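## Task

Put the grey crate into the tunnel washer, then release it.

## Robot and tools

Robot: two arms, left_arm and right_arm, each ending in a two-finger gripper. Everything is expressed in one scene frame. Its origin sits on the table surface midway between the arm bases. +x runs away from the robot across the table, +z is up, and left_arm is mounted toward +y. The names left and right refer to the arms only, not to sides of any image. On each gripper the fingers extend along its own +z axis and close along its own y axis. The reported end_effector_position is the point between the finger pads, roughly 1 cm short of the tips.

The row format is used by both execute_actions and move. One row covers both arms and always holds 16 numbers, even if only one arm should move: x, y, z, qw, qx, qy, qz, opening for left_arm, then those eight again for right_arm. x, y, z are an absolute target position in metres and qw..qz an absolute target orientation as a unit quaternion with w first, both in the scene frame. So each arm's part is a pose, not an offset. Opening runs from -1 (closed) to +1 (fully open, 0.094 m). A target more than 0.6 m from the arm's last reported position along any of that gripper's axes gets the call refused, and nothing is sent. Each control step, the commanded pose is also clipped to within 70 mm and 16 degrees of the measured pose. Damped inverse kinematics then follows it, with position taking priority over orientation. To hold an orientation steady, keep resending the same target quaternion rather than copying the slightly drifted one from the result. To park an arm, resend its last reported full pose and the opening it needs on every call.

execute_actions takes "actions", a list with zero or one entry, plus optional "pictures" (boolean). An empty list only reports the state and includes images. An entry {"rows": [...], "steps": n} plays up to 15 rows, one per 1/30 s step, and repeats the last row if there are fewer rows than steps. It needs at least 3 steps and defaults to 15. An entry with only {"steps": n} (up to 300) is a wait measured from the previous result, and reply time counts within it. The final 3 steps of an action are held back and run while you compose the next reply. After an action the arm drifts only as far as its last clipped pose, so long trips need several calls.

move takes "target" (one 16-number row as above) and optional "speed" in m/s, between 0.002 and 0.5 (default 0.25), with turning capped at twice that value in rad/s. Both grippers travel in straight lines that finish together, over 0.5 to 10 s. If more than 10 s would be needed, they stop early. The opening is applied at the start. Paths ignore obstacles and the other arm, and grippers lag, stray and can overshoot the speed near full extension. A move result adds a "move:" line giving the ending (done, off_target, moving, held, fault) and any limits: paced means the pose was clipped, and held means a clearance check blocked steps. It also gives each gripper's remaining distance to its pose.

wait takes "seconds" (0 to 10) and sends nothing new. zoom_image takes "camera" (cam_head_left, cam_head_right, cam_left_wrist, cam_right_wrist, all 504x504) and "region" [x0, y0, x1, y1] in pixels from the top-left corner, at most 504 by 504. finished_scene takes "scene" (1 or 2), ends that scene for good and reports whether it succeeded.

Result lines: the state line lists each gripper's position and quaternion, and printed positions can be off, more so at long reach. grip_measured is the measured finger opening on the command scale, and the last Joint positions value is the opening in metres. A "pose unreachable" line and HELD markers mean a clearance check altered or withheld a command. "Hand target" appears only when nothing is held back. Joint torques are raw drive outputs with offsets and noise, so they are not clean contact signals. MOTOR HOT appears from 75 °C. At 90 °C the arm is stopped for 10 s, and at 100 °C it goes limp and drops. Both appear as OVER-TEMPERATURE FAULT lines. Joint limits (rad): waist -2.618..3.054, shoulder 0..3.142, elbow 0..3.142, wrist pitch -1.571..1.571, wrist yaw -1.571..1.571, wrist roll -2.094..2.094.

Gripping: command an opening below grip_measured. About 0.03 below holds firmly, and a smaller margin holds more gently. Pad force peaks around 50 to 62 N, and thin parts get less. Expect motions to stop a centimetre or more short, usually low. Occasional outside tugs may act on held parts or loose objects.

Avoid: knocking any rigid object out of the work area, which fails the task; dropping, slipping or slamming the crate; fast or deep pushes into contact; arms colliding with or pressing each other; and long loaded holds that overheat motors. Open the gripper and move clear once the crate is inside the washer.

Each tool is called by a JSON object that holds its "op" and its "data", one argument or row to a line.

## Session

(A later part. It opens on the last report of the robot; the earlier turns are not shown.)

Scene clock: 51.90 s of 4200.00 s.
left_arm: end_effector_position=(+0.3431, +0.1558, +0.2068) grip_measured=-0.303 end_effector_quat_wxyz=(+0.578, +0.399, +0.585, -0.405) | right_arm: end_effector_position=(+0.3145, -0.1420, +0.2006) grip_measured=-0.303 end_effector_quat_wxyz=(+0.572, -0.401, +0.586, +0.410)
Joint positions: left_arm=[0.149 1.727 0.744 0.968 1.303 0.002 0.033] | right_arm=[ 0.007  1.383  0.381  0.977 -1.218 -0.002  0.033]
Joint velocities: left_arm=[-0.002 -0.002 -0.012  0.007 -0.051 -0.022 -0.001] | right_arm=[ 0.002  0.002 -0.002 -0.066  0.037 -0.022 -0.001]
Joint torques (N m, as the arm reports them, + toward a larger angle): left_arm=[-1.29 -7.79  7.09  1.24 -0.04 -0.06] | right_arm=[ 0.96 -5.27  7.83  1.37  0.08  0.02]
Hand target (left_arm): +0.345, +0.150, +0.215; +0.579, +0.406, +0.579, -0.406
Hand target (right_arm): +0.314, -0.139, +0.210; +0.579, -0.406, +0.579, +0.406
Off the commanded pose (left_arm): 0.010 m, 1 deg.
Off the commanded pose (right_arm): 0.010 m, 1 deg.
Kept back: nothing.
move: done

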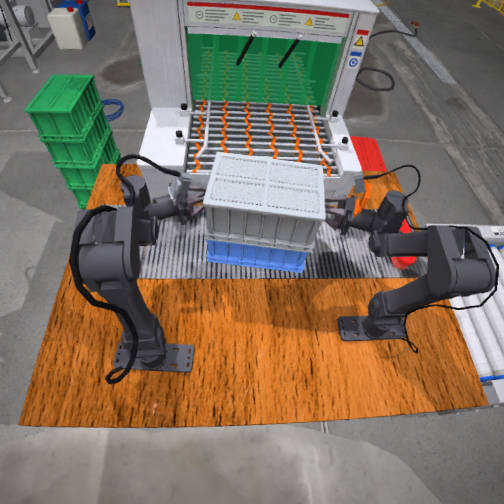

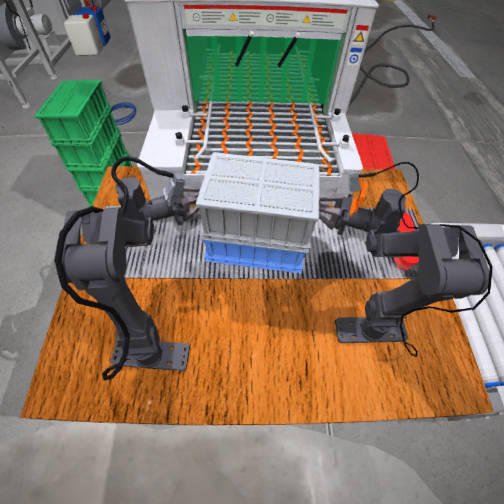

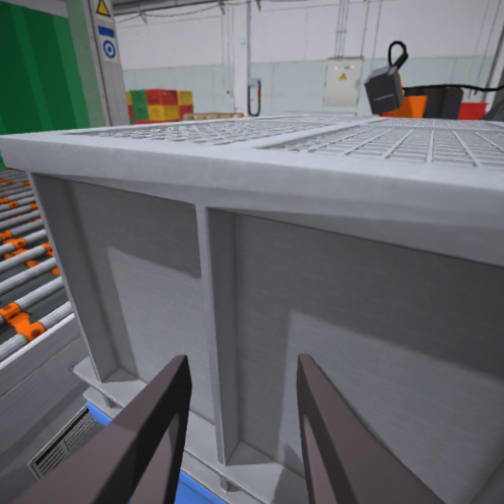

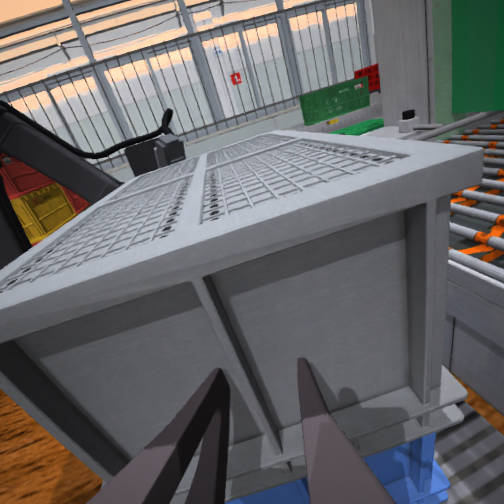

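{"op": "move", "data": {
  "target": [0.35,0.14,0.215,0.534,0.464,0.534,-0.464,0,0.308,-0.125,0.21,0.53,-0.468,0.53,0.468,0],
  "speed": 0.04
}}

{"op": "move", "data": {
  "target": [0.335,0.14,0.33,0.534,0.464,0.534,-0.464,0,0.325,-0.125,0.325,0.53,-0.468,0.53,0.468,0],
  "speed": 0.07
}}

Scene clock: 55.20 s of 4200.00 s.
left_arm: end_effector_position=(+0.3569, +0.1544, +0.2069) grip_measured=-0.003 end_effector_quat_wxyz=(+0.545, +0.440, +0.554, -0.449) | right_arm: end_effector_position=(+0.3119, -0.1349, +0.2001) grip_measured=-0.003 end_effector_quat_wxyz=(+0.534, -0.443, +0.555, +0.459)
Joint positions: left_arm=[0.156 1.857 0.913 0.924 1.46  0.002 0.047] | right_arm=[ 0.004  1.493  0.471  0.984 -1.382 -0.002  0.047]
Joint velocities: left_arm=[-0.012 -0.012  0.007 -0.066  0.081  0.007  0.001] | right_arm=[-0.002  0.002 -0.002  0.022  0.022  0.051  0.   ]
Joint torques (N m, as the arm reports them, + toward a larger angle): left_arm=[-2.55 -8.65  7.28  1.24  0.36 -0.11] | right_arm=[ 2.49 -3.83  9.42  1.48 -0.35  0.01]
Hand target (left_arm): +0.350, +0.140, +0.215; +0.534, +0.464, +0.534, -0.464
Hand target (right_arm): +0.308, -0.125, +0.209; +0.530, -0.468, +0.530, +0.468
Off the commanded pose (left_arm): 0.018 m, 4 deg.
Off the commanded pose (right_arm): 0.015 m, 4 deg.
Kept back: nothing.
move: off_target (left_arm, right_arm)

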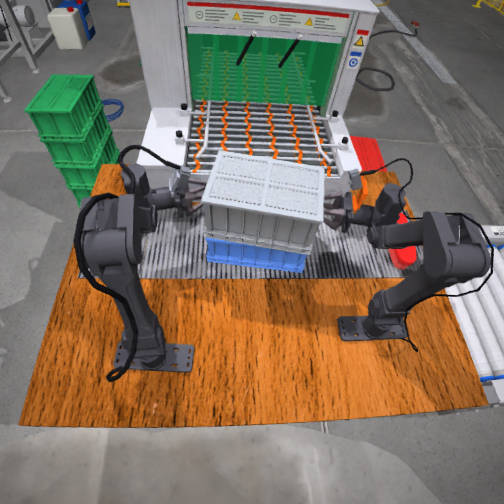

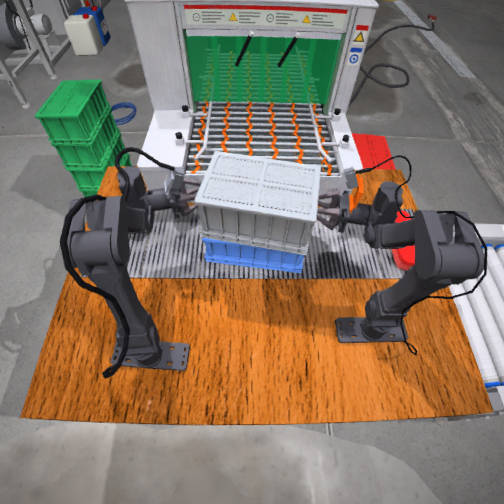

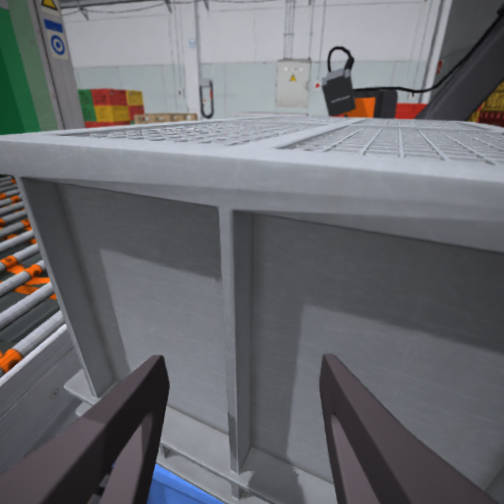

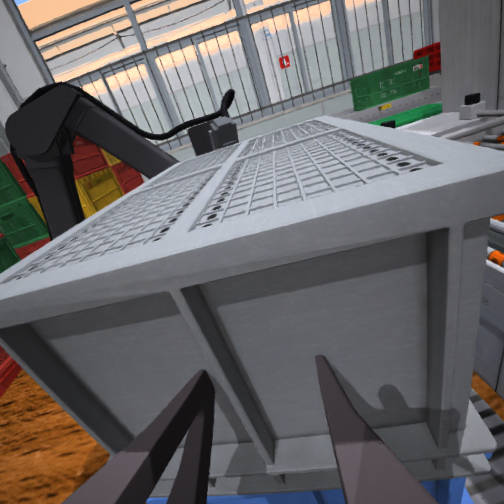

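Scene clock: 57.80 s of 4200.00 s.
left_arm: end_effector_position=(+0.3505, +0.1561, +0.3032) grip_measured=-0.003 end_effector_quat_wxyz=(+0.528, +0.423, +0.567, -0.470) | right_arm: end_effector_position=(+0.3358, -0.1345, +0.2999) grip_measured=-0.003 end_effector_quat_wxyz=(+0.513, -0.434, +0.564, +0.480)
Joint positions: left_arm=[ 0.163  1.653  1.103  0.53   1.475 -0.066  0.047] | right_arm=[ 0.003  1.358  0.839  0.447 -1.407  0.025  0.047]
Joint velocities: left_arm=[ 0.012  0.007 -0.002 -0.037 -0.022  0.066  0.   ] | right_arm=[-0.007 -0.007  0.002 -0.037  0.051  0.022 -0.001]
Joint torques (N m, as the arm reports them, + toward a larger angle): left_arm=[ -2.74 -11.08   9.14   1.26   0.27   0.03] | right_arm=[ 2.41 -6.76 11.45  1.5  -0.11 -0.1 ]
Hand target (left_arm): +0.334, +0.141, +0.330; +0.535, +0.463, +0.533, -0.465
Hand target (right_arm): +0.325, -0.125, +0.325; +0.530, -0.468, +0.530, +0.469
Off the commanded pose (left_arm): 0.035 m, 6 deg.
Off the commanded pose (right_arm): 0.029 m, 6 deg.
Kept back: nothing.
move: off_target (left_arm, right_arm)

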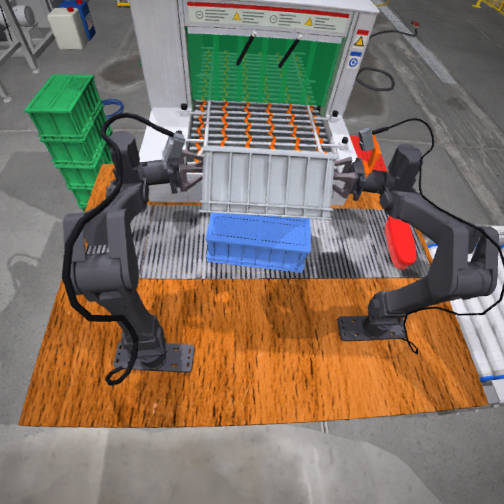

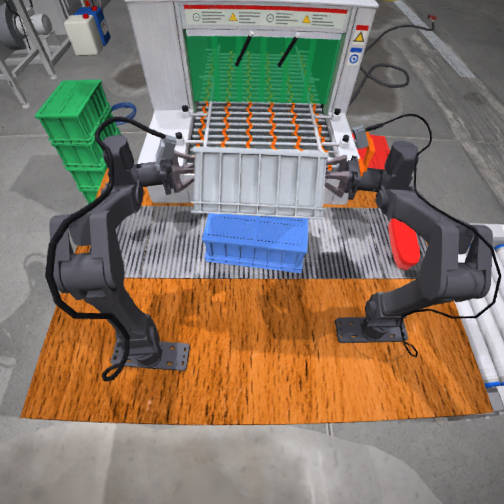

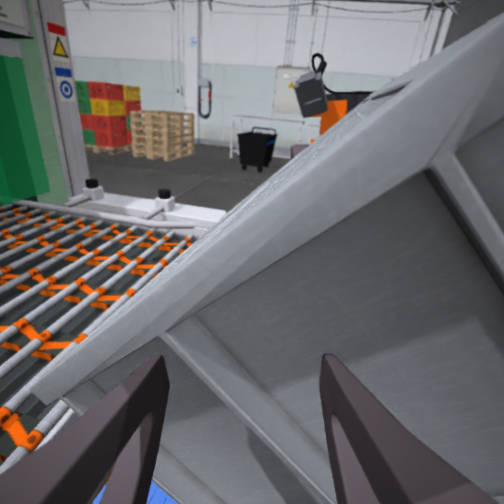

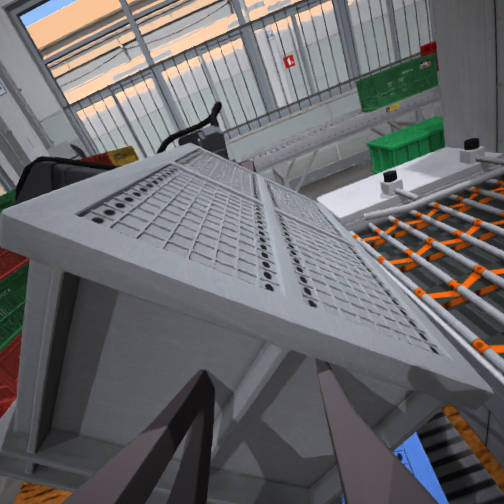

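{"op": "move", "data": {
  "target": [0.345,0.14,0.205,0.534,0.464,0.534,-0.464,0,0.325,-0.125,0.2,0.53,-0.468,0.53,0.468,0],
  "speed": 0.06
}}

{"op": "move", "data": {
  "target": [0.345,0.175,0.22,0.534,0.464,0.534,-0.464,-0.4,0.325,-0.16,0.215,0.53,-0.468,0.53,0.468,-0.4],
  "speed": 0.06
}}

Scene clock: 60.37 s of 4200.00 s.
left_arm: end_effector_position=(+0.3527, +0.1560, +0.2029) grip_measured=-0.002 end_effector_quat_wxyz=(+0.539, +0.447, +0.551, -0.454) | right_arm: end_effector_position=(+0.3289, -0.1345, +0.2012) grip_measured=-0.002 end_effector_quat_wxyz=(+0.533, -0.465, +0.536, +0.461)
Joint positions: left_arm=[0.162 1.854 0.914 0.861 1.487 0.06  0.047] | right_arm=[ 0.001  1.585  0.566  0.975 -1.43  -0.045  0.047]
Joint velocities: left_arm=[ 0.007  0.007 -0.007 -0.007 -0.037 -0.081  0.   ] | right_arm=[-0.012  0.007 -0.022  0.037  0.022  0.095 -0.001]
Joint torques (N m, as the arm reports them, + toward a larger angle): left_arm=[-2.97 -8.47  5.04  1.46  0.15 -0.05] | right_arm=[ 2.61 -4.68  5.45  1.54  0.14  0.11]
Hand target (left_arm): +0.345, +0.140, +0.204; +0.532, +0.465, +0.535, -0.463
Hand target (right_arm): +0.324, -0.125, +0.200; +0.529, -0.469, +0.531, +0.467
Off the commanded pose (left_arm): 0.018 m, 3 deg.
Off the commanded pose (right_arm): 0.010 m, 1 deg.
Kept back: nothing.
move: off_target (left_arm)

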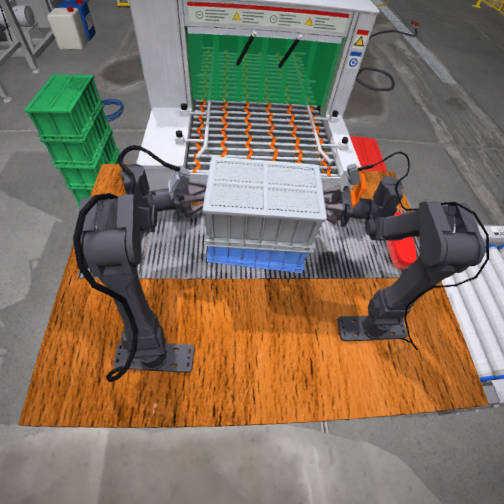

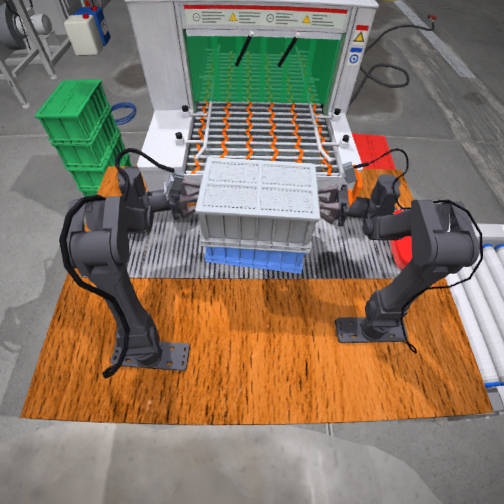

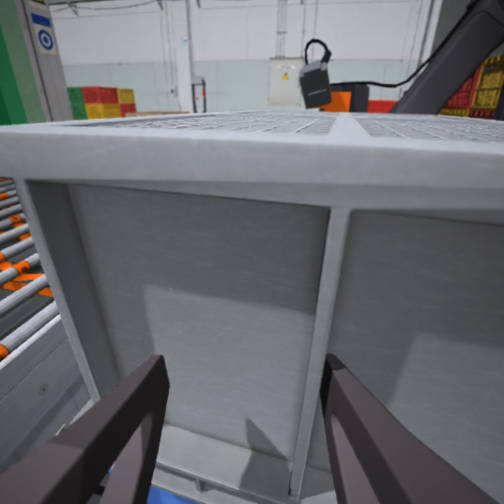

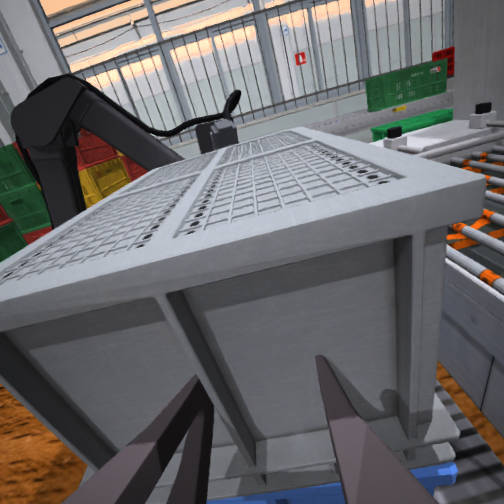

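Scene clock: 61.30 s of 4200.00 s.
left_arm: end_effector_position=(+0.3457, +0.1709, +0.2039) grip_measured=-0.397 end_effector_quat_wxyz=(+0.530, +0.448, +0.548, -0.468) | right_arm: end_effector_position=(+0.3248, -0.1571, +0.2020) grip_measured=-0.397 end_effector_quat_wxyz=(+0.520, -0.458, +0.540, +0.478)
Joint positions: left_arm=[0.207 1.854 0.914 0.861 1.56  0.041 0.028] | right_arm=[-0.083  1.585  0.566  0.975 -1.532 -0.004  0.028]
Joint velocities: left_arm=[ 0.007  0.012  0.002 -0.037 -0.022 -0.051 -0.001] | right_arm=[ 0.007 -0.002  0.022 -0.007  0.037 -0.007  0.001]
Joint torques (N m, as the arm reports them, + toward a larger angle): left_arm=[  0.86 -11.17   6.54   1.19   0.11  -0.11] | right_arm=[-0.9  -7.05  8.07  1.29 -0.09  0.07]
Hand target (left_arm): +0.345, +0.175, +0.220; +0.539, +0.457, +0.539, -0.457
Hand target (right_arm): +0.325, -0.160, +0.215; +0.530, -0.468, +0.530, +0.468
Off the commanded pose (left_arm): 0.017 m, 3 deg.
Off the commanded pose (right_arm): 0.013 m, 2 deg.
joint sent to its limit (left arm) — the command would take joint 5 (wrist yaw) past its upper limit, so that joint was sent only as far as its limit.
Kept back: nothing.
move: off_target (left_arm, right_arm)

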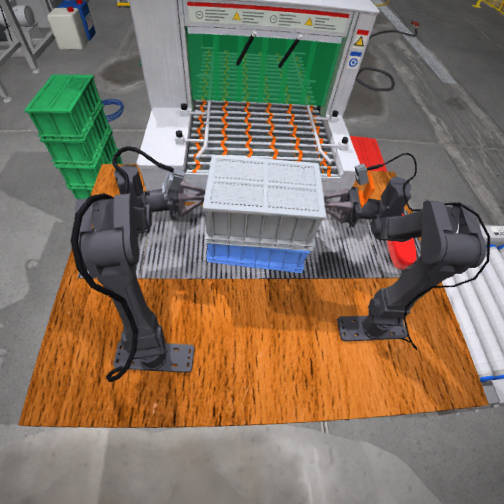

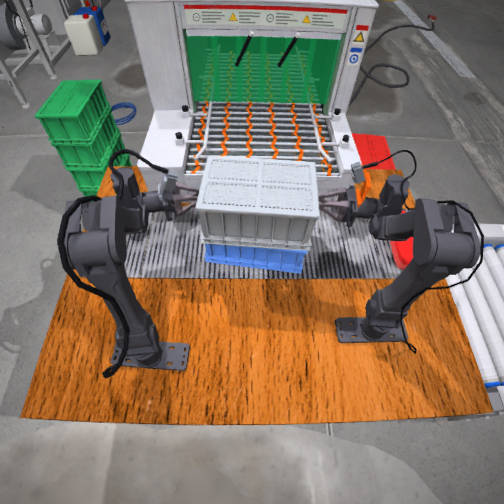

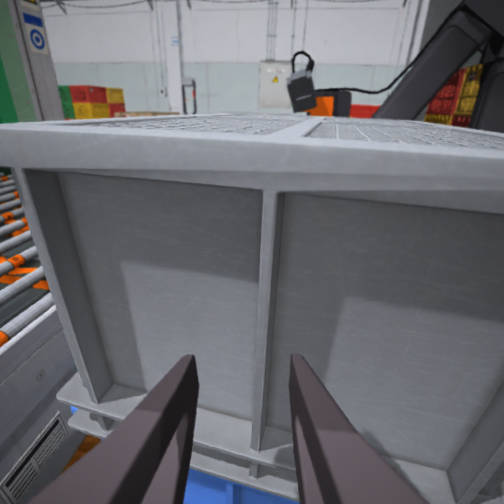

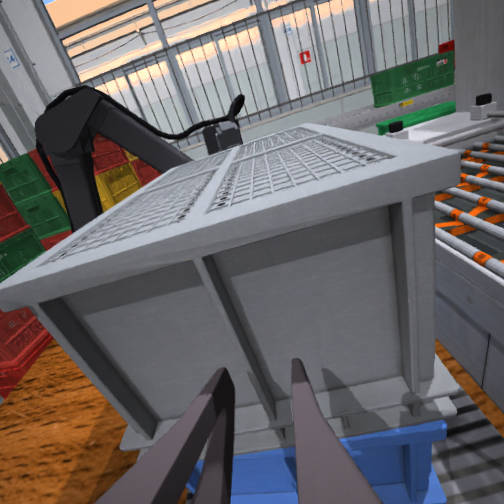

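{"op": "move", "data": {
  "target": [0.335,0.165,0.25,0.534,0.464,0.534,-0.464,0.3,0.315,-0.148,0.245,0.53,-0.468,0.53,0.468,0.3],
  "speed": 0.06
}}

Scene clock: 62.73 s of 4200.00 s.
left_arm: end_effector_position=(+0.3373, +0.1697, +0.2365) grip_measured=+0.297 end_effector_quat_wxyz=(+0.531, +0.451, +0.545, -0.466) | right_arm: end_effector_position=(+0.3133, -0.1512, +0.2320) grip_measured=+0.297 end_effector_quat_wxyz=(+0.524, -0.459, +0.537, +0.477)
Joint positions: left_arm=[ 0.207  1.763  0.922  0.86   1.563 -0.047  0.061] | right_arm=[-0.065  1.462  0.566  0.957 -1.513  0.092  0.061]
Joint velocities: left_arm=[-0.007 -0.002 -0.027  0.022  0.081 -0.081  0.   ] | right_arm=[ 0.002 -0.002  0.002  0.066  0.022 -0.007  0.001]
Joint torques (N m, as the arm reports them, + toward a larger angle): left_arm=[-0.9  -9.79  7.24  1.13  0.03 -0.11] | right_arm=[ 0.94 -6.    9.45  1.13  0.17  0.05]
Hand target (left_arm): +0.335, +0.165, +0.250; +0.534, +0.464, +0.534, -0.463
Hand target (right_arm): +0.315, -0.148, +0.245; +0.532, -0.467, +0.528, +0.470
Off the commanded pose (left_arm): 0.014 m, 2 deg.
Off the commanded pose (right_arm): 0.013 m, 2 deg.
joint sent to its limit (left arm) — the command would take joint 5 (wrist yaw) past its upper limit, so that joint was sent only as far as its limit.
Kept back: nothing.
move: off_target (left_arm, right_arm)

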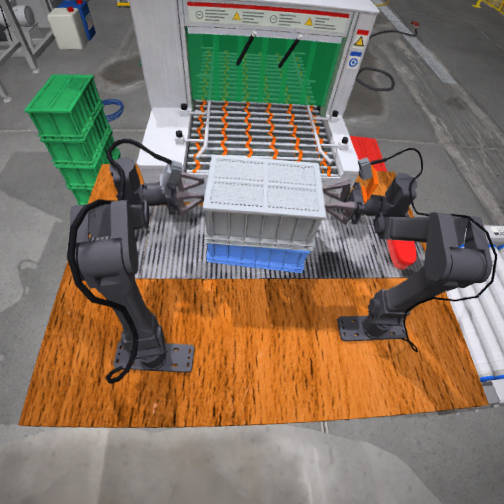

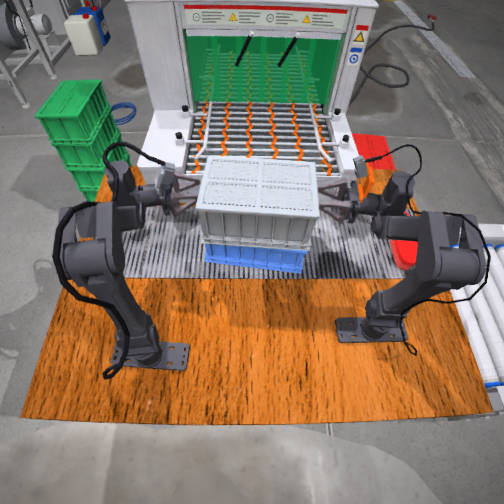

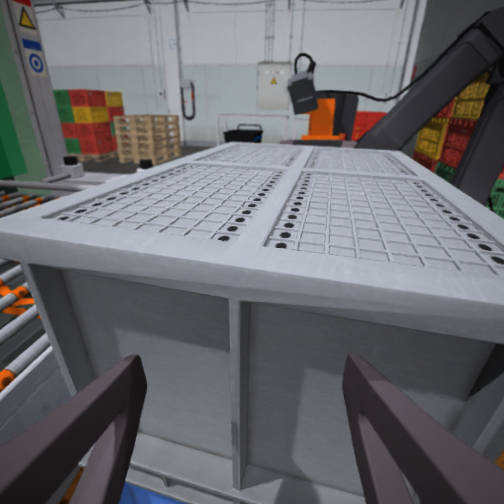

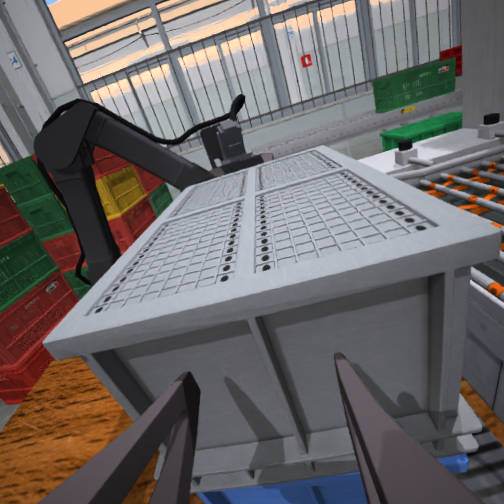

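{"op": "move", "data": {
  "target": [0.335,0.14,0.245,0.534,0.464,0.534,-0.464,0.3,0.32,-0.125,0.24,0.53,-0.468,0.53,0.468,0.3],
  "speed": 0.04
}}

{"op": "move", "data": {
  "target": [0.33,0.14,0.37,0.534,0.464,0.534,-0.464,0.3,0.325,-0.125,0.365,0.53,-0.468,0.53,0.468,0.3],
  "speed": 0.07
}}

Scene clock: 64.00 s of 4200.00 s.
left_arm: end_effector_position=(+0.3414, +0.1563, +0.2367) grip_measured=+0.297 end_effector_quat_wxyz=(+0.534, +0.447, +0.547, -0.464) | right_arm: end_effector_position=(+0.3151, -0.1347, +0.2305) grip_measured=+0.297 end_effector_quat_wxyz=(+0.521, -0.459, +0.537, +0.478)
Joint positions: left_arm=[ 0.167  1.763  0.922  0.86   1.511 -0.049  0.061] | right_arm=[-0.002  1.462  0.579  0.892 -1.455  0.043  0.061]
Joint velocities: left_arm=[-0.007  0.002  0.007  0.007  0.037 -0.022 -0.001] | right_arm=[-0.007 -0.012  0.002 -0.066 -0.007 -0.095  0.   ]
Joint torques (N m, as the arm reports them, + toward a larger angle): left_arm=[-3.18 -9.8   5.73  1.18 -0.12  0.07] | right_arm=[ 2.95 -4.92  9.45  1.18  0.45 -0.1 ]
Hand target (left_arm): +0.335, +0.140, +0.245; +0.534, +0.463, +0.533, -0.465
Hand target (right_arm): +0.319, -0.125, +0.240; +0.531, -0.467, +0.529, +0.469
Off the commanded pose (left_arm): 0.019 m, 2 deg.
Off the commanded pose (right_arm): 0.014 m, 2 deg.
Kept back: nothing.
move: off_target (left_arm, right_arm)

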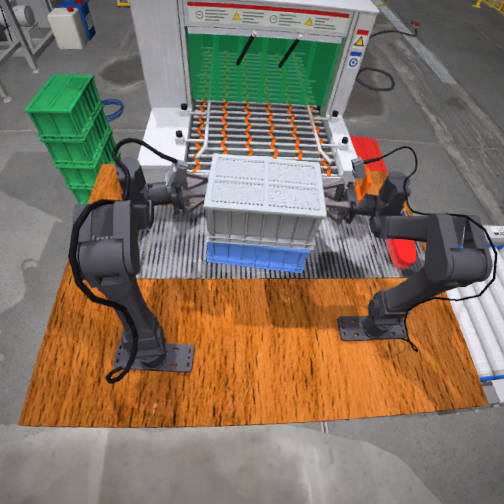

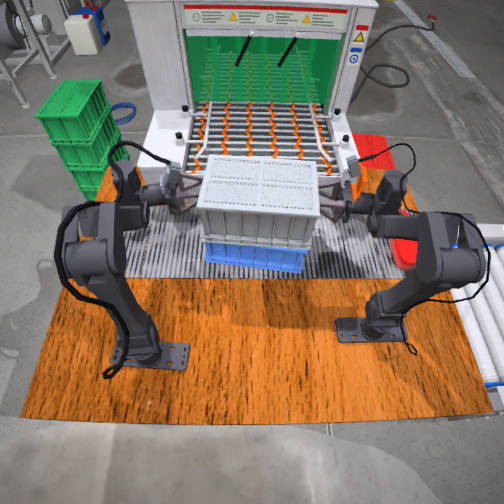

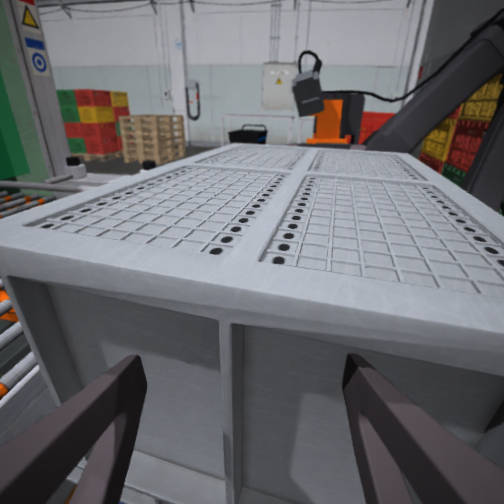

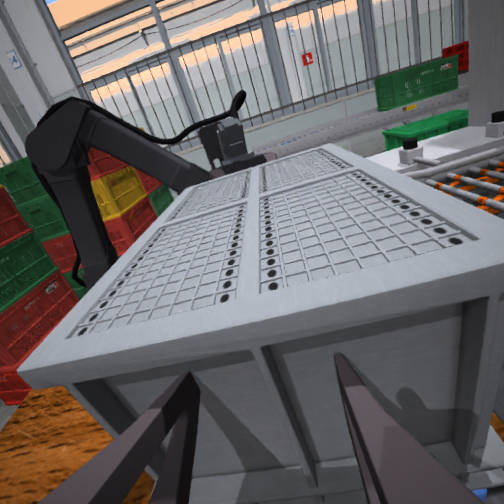

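Scene clock: 66.63 s of 4200.00 s.
left_arm: end_effector_position=(+0.3432, +0.1574, +0.3437) grip_measured=+0.297 end_effector_quat_wxyz=(+0.525, +0.431, +0.559, -0.476) | right_arm: end_effector_position=(+0.3365, -0.1358, +0.3390) grip_measured=+0.297 end_effector_quat_wxyz=(+0.507, -0.433, +0.564, +0.488)
Joint positions: left_arm=[ 0.17   1.613  1.196  0.488  1.507 -0.15   0.061] | right_arm=[-0.003  1.338  0.977  0.296 -1.425  0.047  0.061]
Joint velocities: left_arm=[-0.012  0.002  0.081 -0.095  0.022  0.066  0.   ] | right_arm=[-0.002  0.007 -0.007 -0.066 -0.051  0.022 -0.002]
Joint torques (N m, as the arm reports them, + toward a larger angle): left_arm=[ -3.11 -10.84   9.02   1.2   -0.1   -0.01] | right_arm=[ 2.67 -6.79 11.73  1.54  0.05 -0.18]
Hand target (left_arm): +0.329, +0.141, +0.370; +0.536, +0.462, +0.531, -0.466
Hand target (right_arm): +0.324, -0.126, +0.365; +0.531, -0.467, +0.529, +0.469
Off the commanded pose (left_arm): 0.034 m, 5 deg.
Off the commanded pose (right_arm): 0.030 m, 7 deg.
Kept back: nothing.
move: off_target (left_arm, right_arm)

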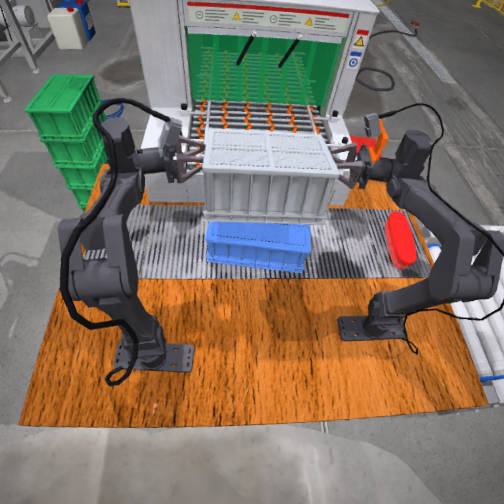

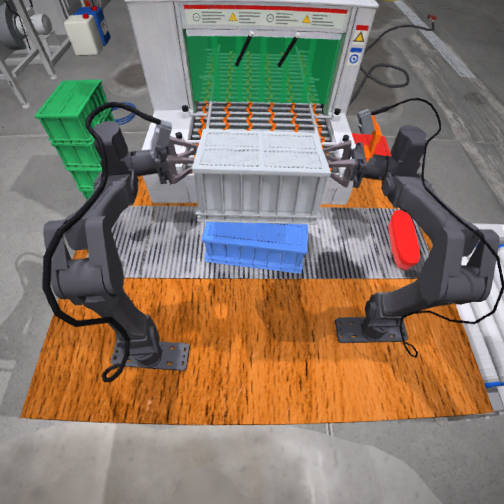

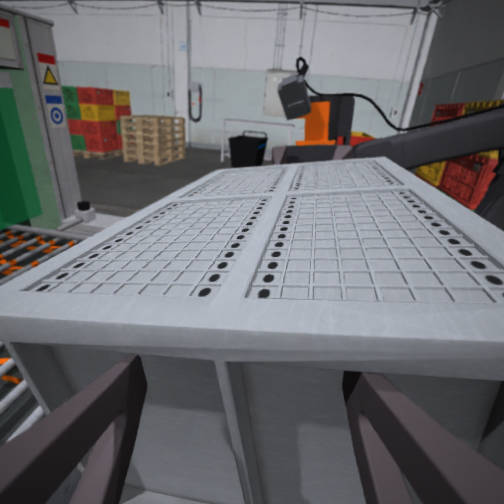

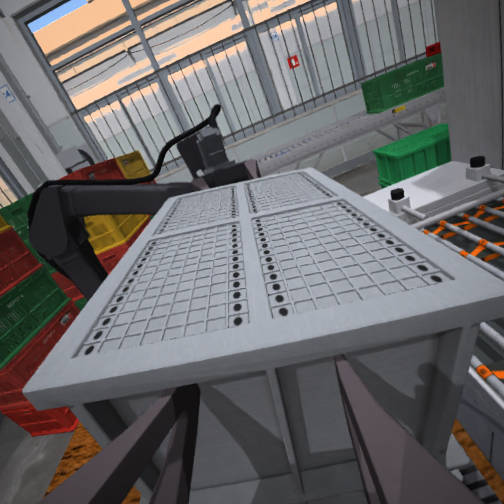

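Good. Forward.

{"op": "move", "data": {
  "target": [0.52,0.137,0.37,0.534,0.464,0.534,-0.464,0.3,0.52,-0.122,0.365,0.53,-0.468,0.53,0.468,0.3],
  "speed": 0.08
}}

Scene clock: 69.97 s of 4200.00 s.
left_arm: end_effector_position=(+0.5257, +0.1552, +0.3518) grip_measured=+0.297 end_effector_quat_wxyz=(+0.532, +0.445, +0.549, -0.468) | right_arm: end_effector_position=(+0.5274, -0.1349, +0.3437) grip_measured=+0.297 end_effector_quat_wxyz=(+0.524, -0.446, +0.552, +0.471)
Joint positions: left_arm=[ 0.127  2.408  2.384  0.053  1.474 -0.069  0.061] | right_arm=[ 0.002  2.071  1.819  0.215 -1.412  0.016  0.061]
Joint velocities: left_arm=[-0.002 -0.002  0.051 -0.154 -0.051  0.095 -0.   ] | right_arm=[-0.002  0.007 -0.002 -0.051 -0.051 -0.037 -0.001]
Joint torques (N m, as the arm reports them, + toward a larger angle): left_arm=[ -2.41 -14.99   8.97   1.26  -0.09   0.  ] | right_arm=[  2.5  -11.17  11.45   1.38  -0.06  -0.03]
Hand target (left_arm): +0.518, +0.137, +0.367; +0.535, +0.462, +0.533, -0.465
Hand target (right_arm): +0.519, -0.120, +0.362; +0.531, -0.468, +0.530, +0.468
Off the commanded pose (left_arm): 0.026 m, 3 deg.
Off the commanded pose (right_arm): 0.026 m, 4 deg.
Kept back: nothing.
move: off_target (left_arm, right_arm)

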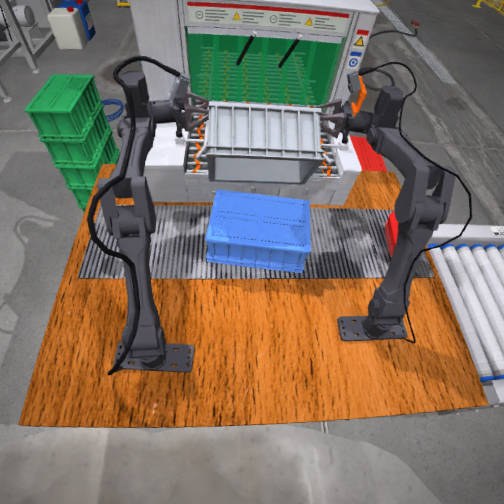

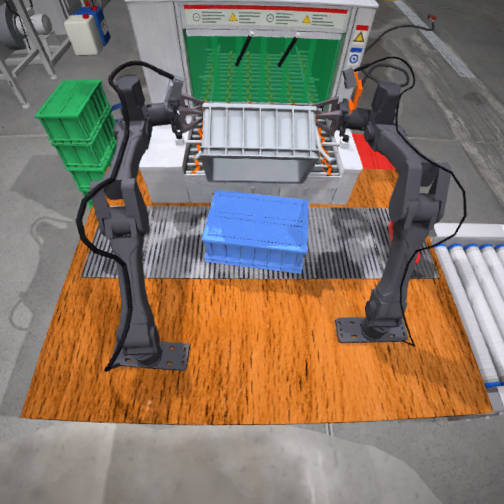

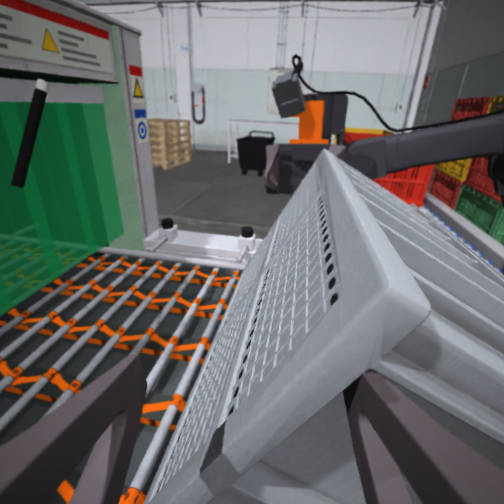

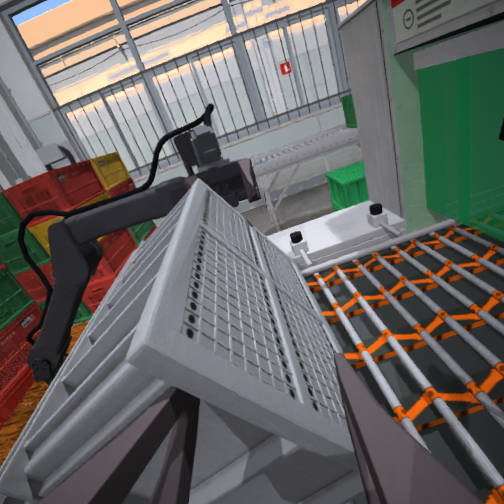

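{"op": "move", "data": {
  "target": [0.44,0.137,0.39,0.534,0.464,0.534,-0.464,0.3,0.44,-0.122,0.385,0.53,-0.468,0.53,0.468,0.3],
  "speed": 0.06
}}

{"op": "move", "data": {
  "target": [0.40,0.137,0.335,0.534,0.464,0.534,-0.464,0.3,0.40,-0.122,0.33,0.53,-0.468,0.53,0.468,0.3],
  "speed": 0.05
}}

{"op": "move", "data": {
  "target": [0.32,0.137,0.29,0.534,0.464,0.534,-0.464,0.3,0.32,-0.122,0.285,0.53,-0.468,0.53,0.468,0.3],
  "speed": 0.05
}}

Scene clock: 72.93 s of 4200.00 s.
left_arm: end_effector_position=(+0.4579, +0.1552, +0.3681) grip_measured=+0.297 end_effector_quat_wxyz=(+0.525, +0.437, +0.560, -0.468) | right_arm: end_effector_position=(+0.4558, -0.1349, +0.3713) grip_measured=+0.297 end_effector_quat_wxyz=(+0.526, -0.449, +0.549, +0.469)
Joint positions: left_arm=[0.137 2.053 1.911 0.035 1.472 0.04  0.061] | right_arm=[ 0.001  1.782  1.536  0.206 -1.415  0.003  0.061]
Joint velocities: left_arm=[-0.012 -0.012 -0.042  0.007  0.007  0.037 -0.001] | right_arm=[ 0.007 -0.012 -0.027 -0.081  0.051  0.051 -0.001]
Joint torques (N m, as the arm reports them, + toward a larger angle): left_arm=[ -2.54 -15.17   6.66   1.46   0.11  -0.08] | right_arm=[  2.24 -10.77   8.02   1.41  -0.06  -0.01]
Hand target (left_arm): +0.440, +0.138, +0.391; +0.533, +0.465, +0.534, -0.463
Hand target (right_arm): +0.440, -0.123, +0.386; +0.530, -0.468, +0.530, +0.468
Off the commanded pose (left_arm): 0.034 m, 4 deg.
Off the commanded pose (right_arm): 0.025 m, 3 deg.
Kept back: nothing.
move: off_target (left_arm, right_arm)

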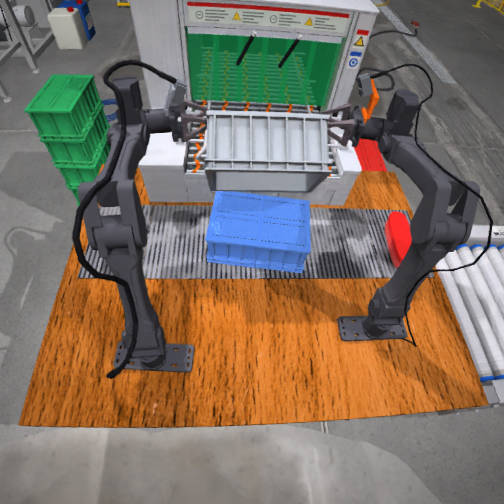

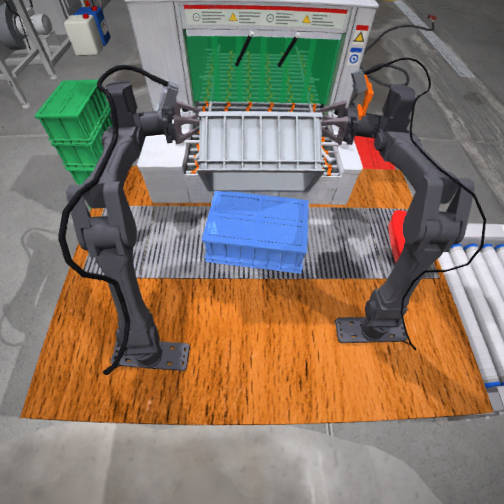

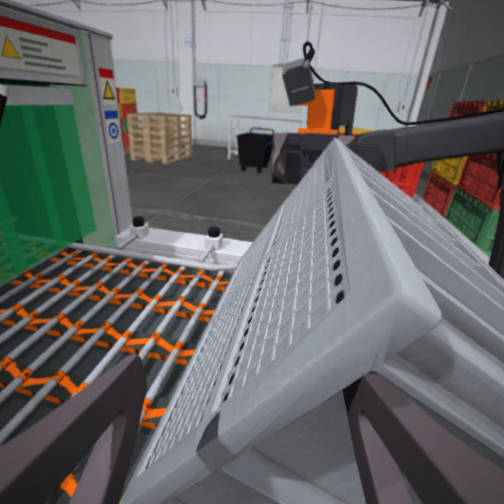

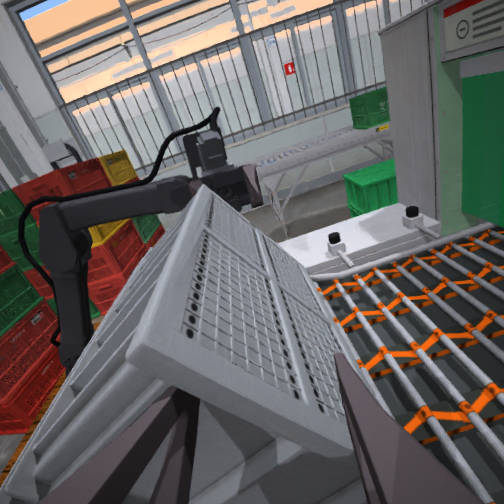

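Scene clock: 74.73 s of 4200.00 s.
left_arm: end_effector_position=(+0.4141, +0.1556, +0.3298) grip_measured=+0.297 end_effector_quat_wxyz=(+0.542, +0.449, +0.550, -0.450) | right_arm: end_effector_position=(+0.4110, -0.1357, +0.3291) grip_measured=+0.297 end_effector_quat_wxyz=(+0.537, -0.459, +0.539, +0.458)
Joint positions: left_arm=[0.146 1.868 1.493 0.29  1.467 0.075 0.061] | right_arm=[-0.001  1.628  1.183  0.428 -1.414 -0.016  0.061]
Joint velocities: left_arm=[ 0.002 -0.002 -0.051  0.242 -0.037 -0.154  0.002] | right_arm=[-0.017 -0.007 -0.017  0.095  0.081  0.037 -0.001]
Joint torques (N m, as the arm reports them, + toward a larger angle): left_arm=[ -2.86 -11.72   5.33   1.23   0.18  -0.03] | right_arm=[ 2.76 -8.06  6.68  1.32 -0.02  0.01]
Hand target (left_arm): +0.401, +0.138, +0.336; +0.532, +0.465, +0.535, -0.463
Hand target (right_arm): +0.400, -0.123, +0.331; +0.530, -0.468, +0.530, +0.468
Off the commanded pose (left_arm): 0.024 m, 3 deg.
Off the commanded pose (right_arm): 0.018 m, 2 deg.
Kept back: nothing.
move: off_target (left_arm, right_arm)

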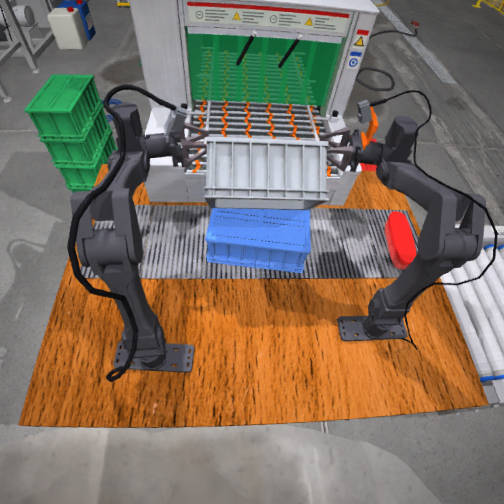

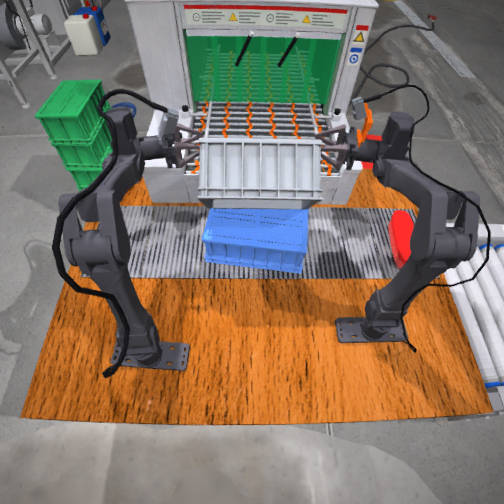

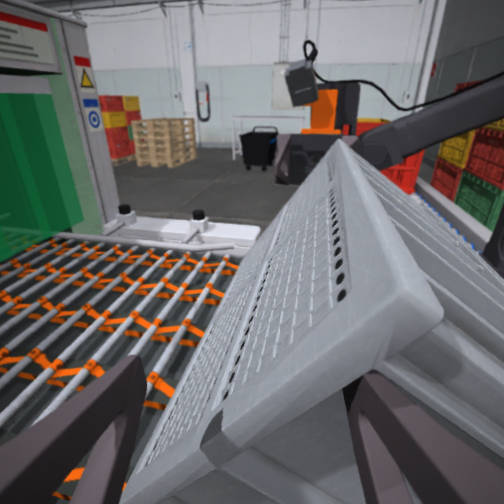

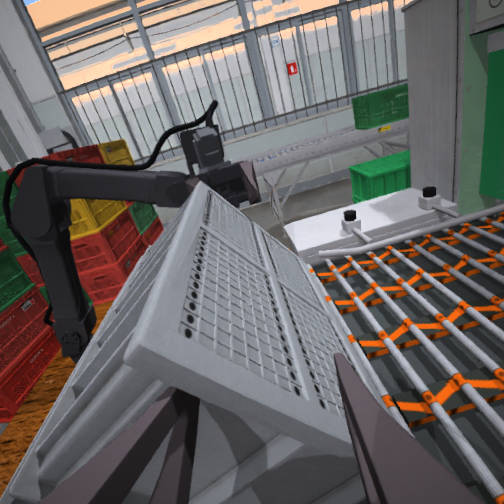

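Scene clock: 77.13 s of 4200.00 s.
left_arm: end_effector_position=(+0.3300, +0.1559, +0.2953) grip_measured=+0.297 end_effector_quat_wxyz=(+0.550, +0.461, +0.536, -0.443) | right_arm: end_effector_position=(+0.3244, -0.1356, +0.2996) grip_measured=+0.297 end_effector_quat_wxyz=(+0.555, -0.485, +0.509, +0.444)
Joint positions: left_arm=[0.17  1.601 1.014 0.571 1.502 0.048 0.061] | right_arm=[-0.004  1.352  0.769  0.67  -1.442 -0.001  0.061]
Joint velocities: left_arm=[-0.002  0.012 -0.027  0.066 -0.007 -0.095 -0.   ] | right_arm=[-0.007  0.007 -0.012 -0.051 -0.037  0.095 -0.   ]
Joint torques (N m, as the arm reports them, + toward a larger angle): left_arm=[-3.71 -7.9   4.56  1.05 -0.08 -0.07] | right_arm=[ 3.51 -4.36  5.05  0.79  0.44  0.11]
Hand target (left_arm): +0.320, +0.138, +0.291; +0.533, +0.465, +0.534, -0.463
Hand target (right_arm): +0.319, -0.124, +0.286; +0.530, -0.468, +0.529, +0.469
Off the commanded pose (left_arm): 0.022 m, 3 deg.
Off the commanded pose (right_arm): 0.020 m, 5 deg.
Kept back: nothing.
move: off_target (left_arm, right_arm)

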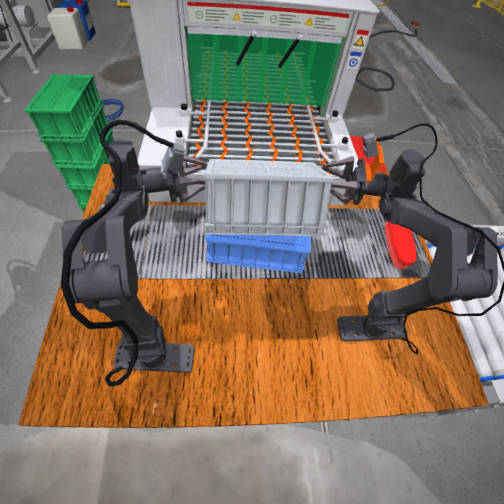

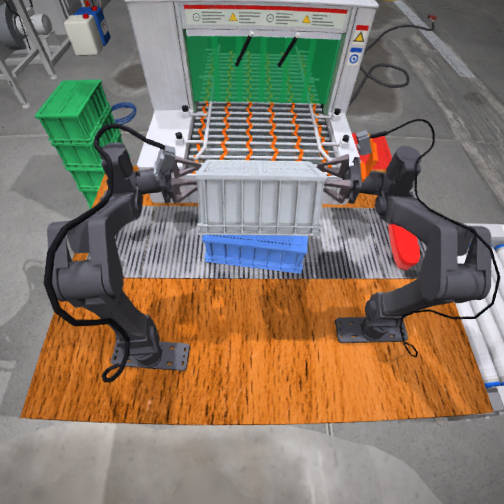

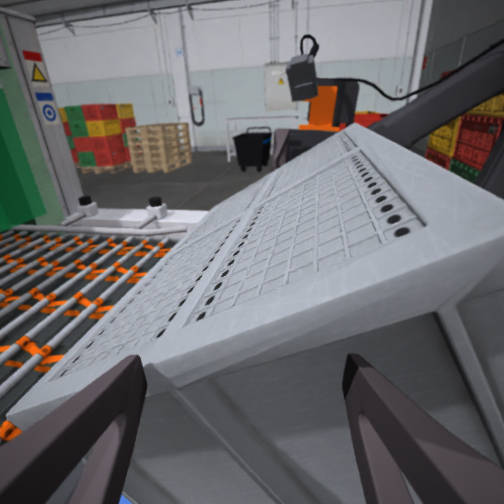

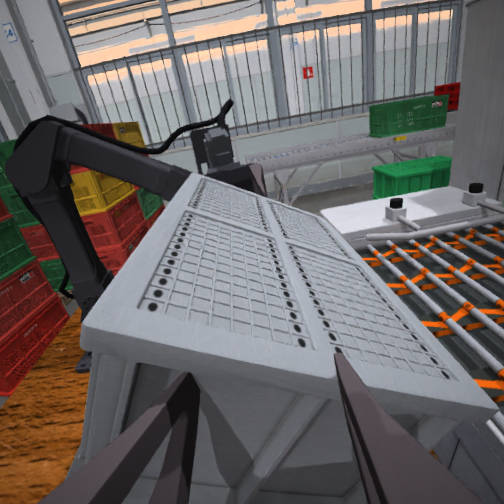

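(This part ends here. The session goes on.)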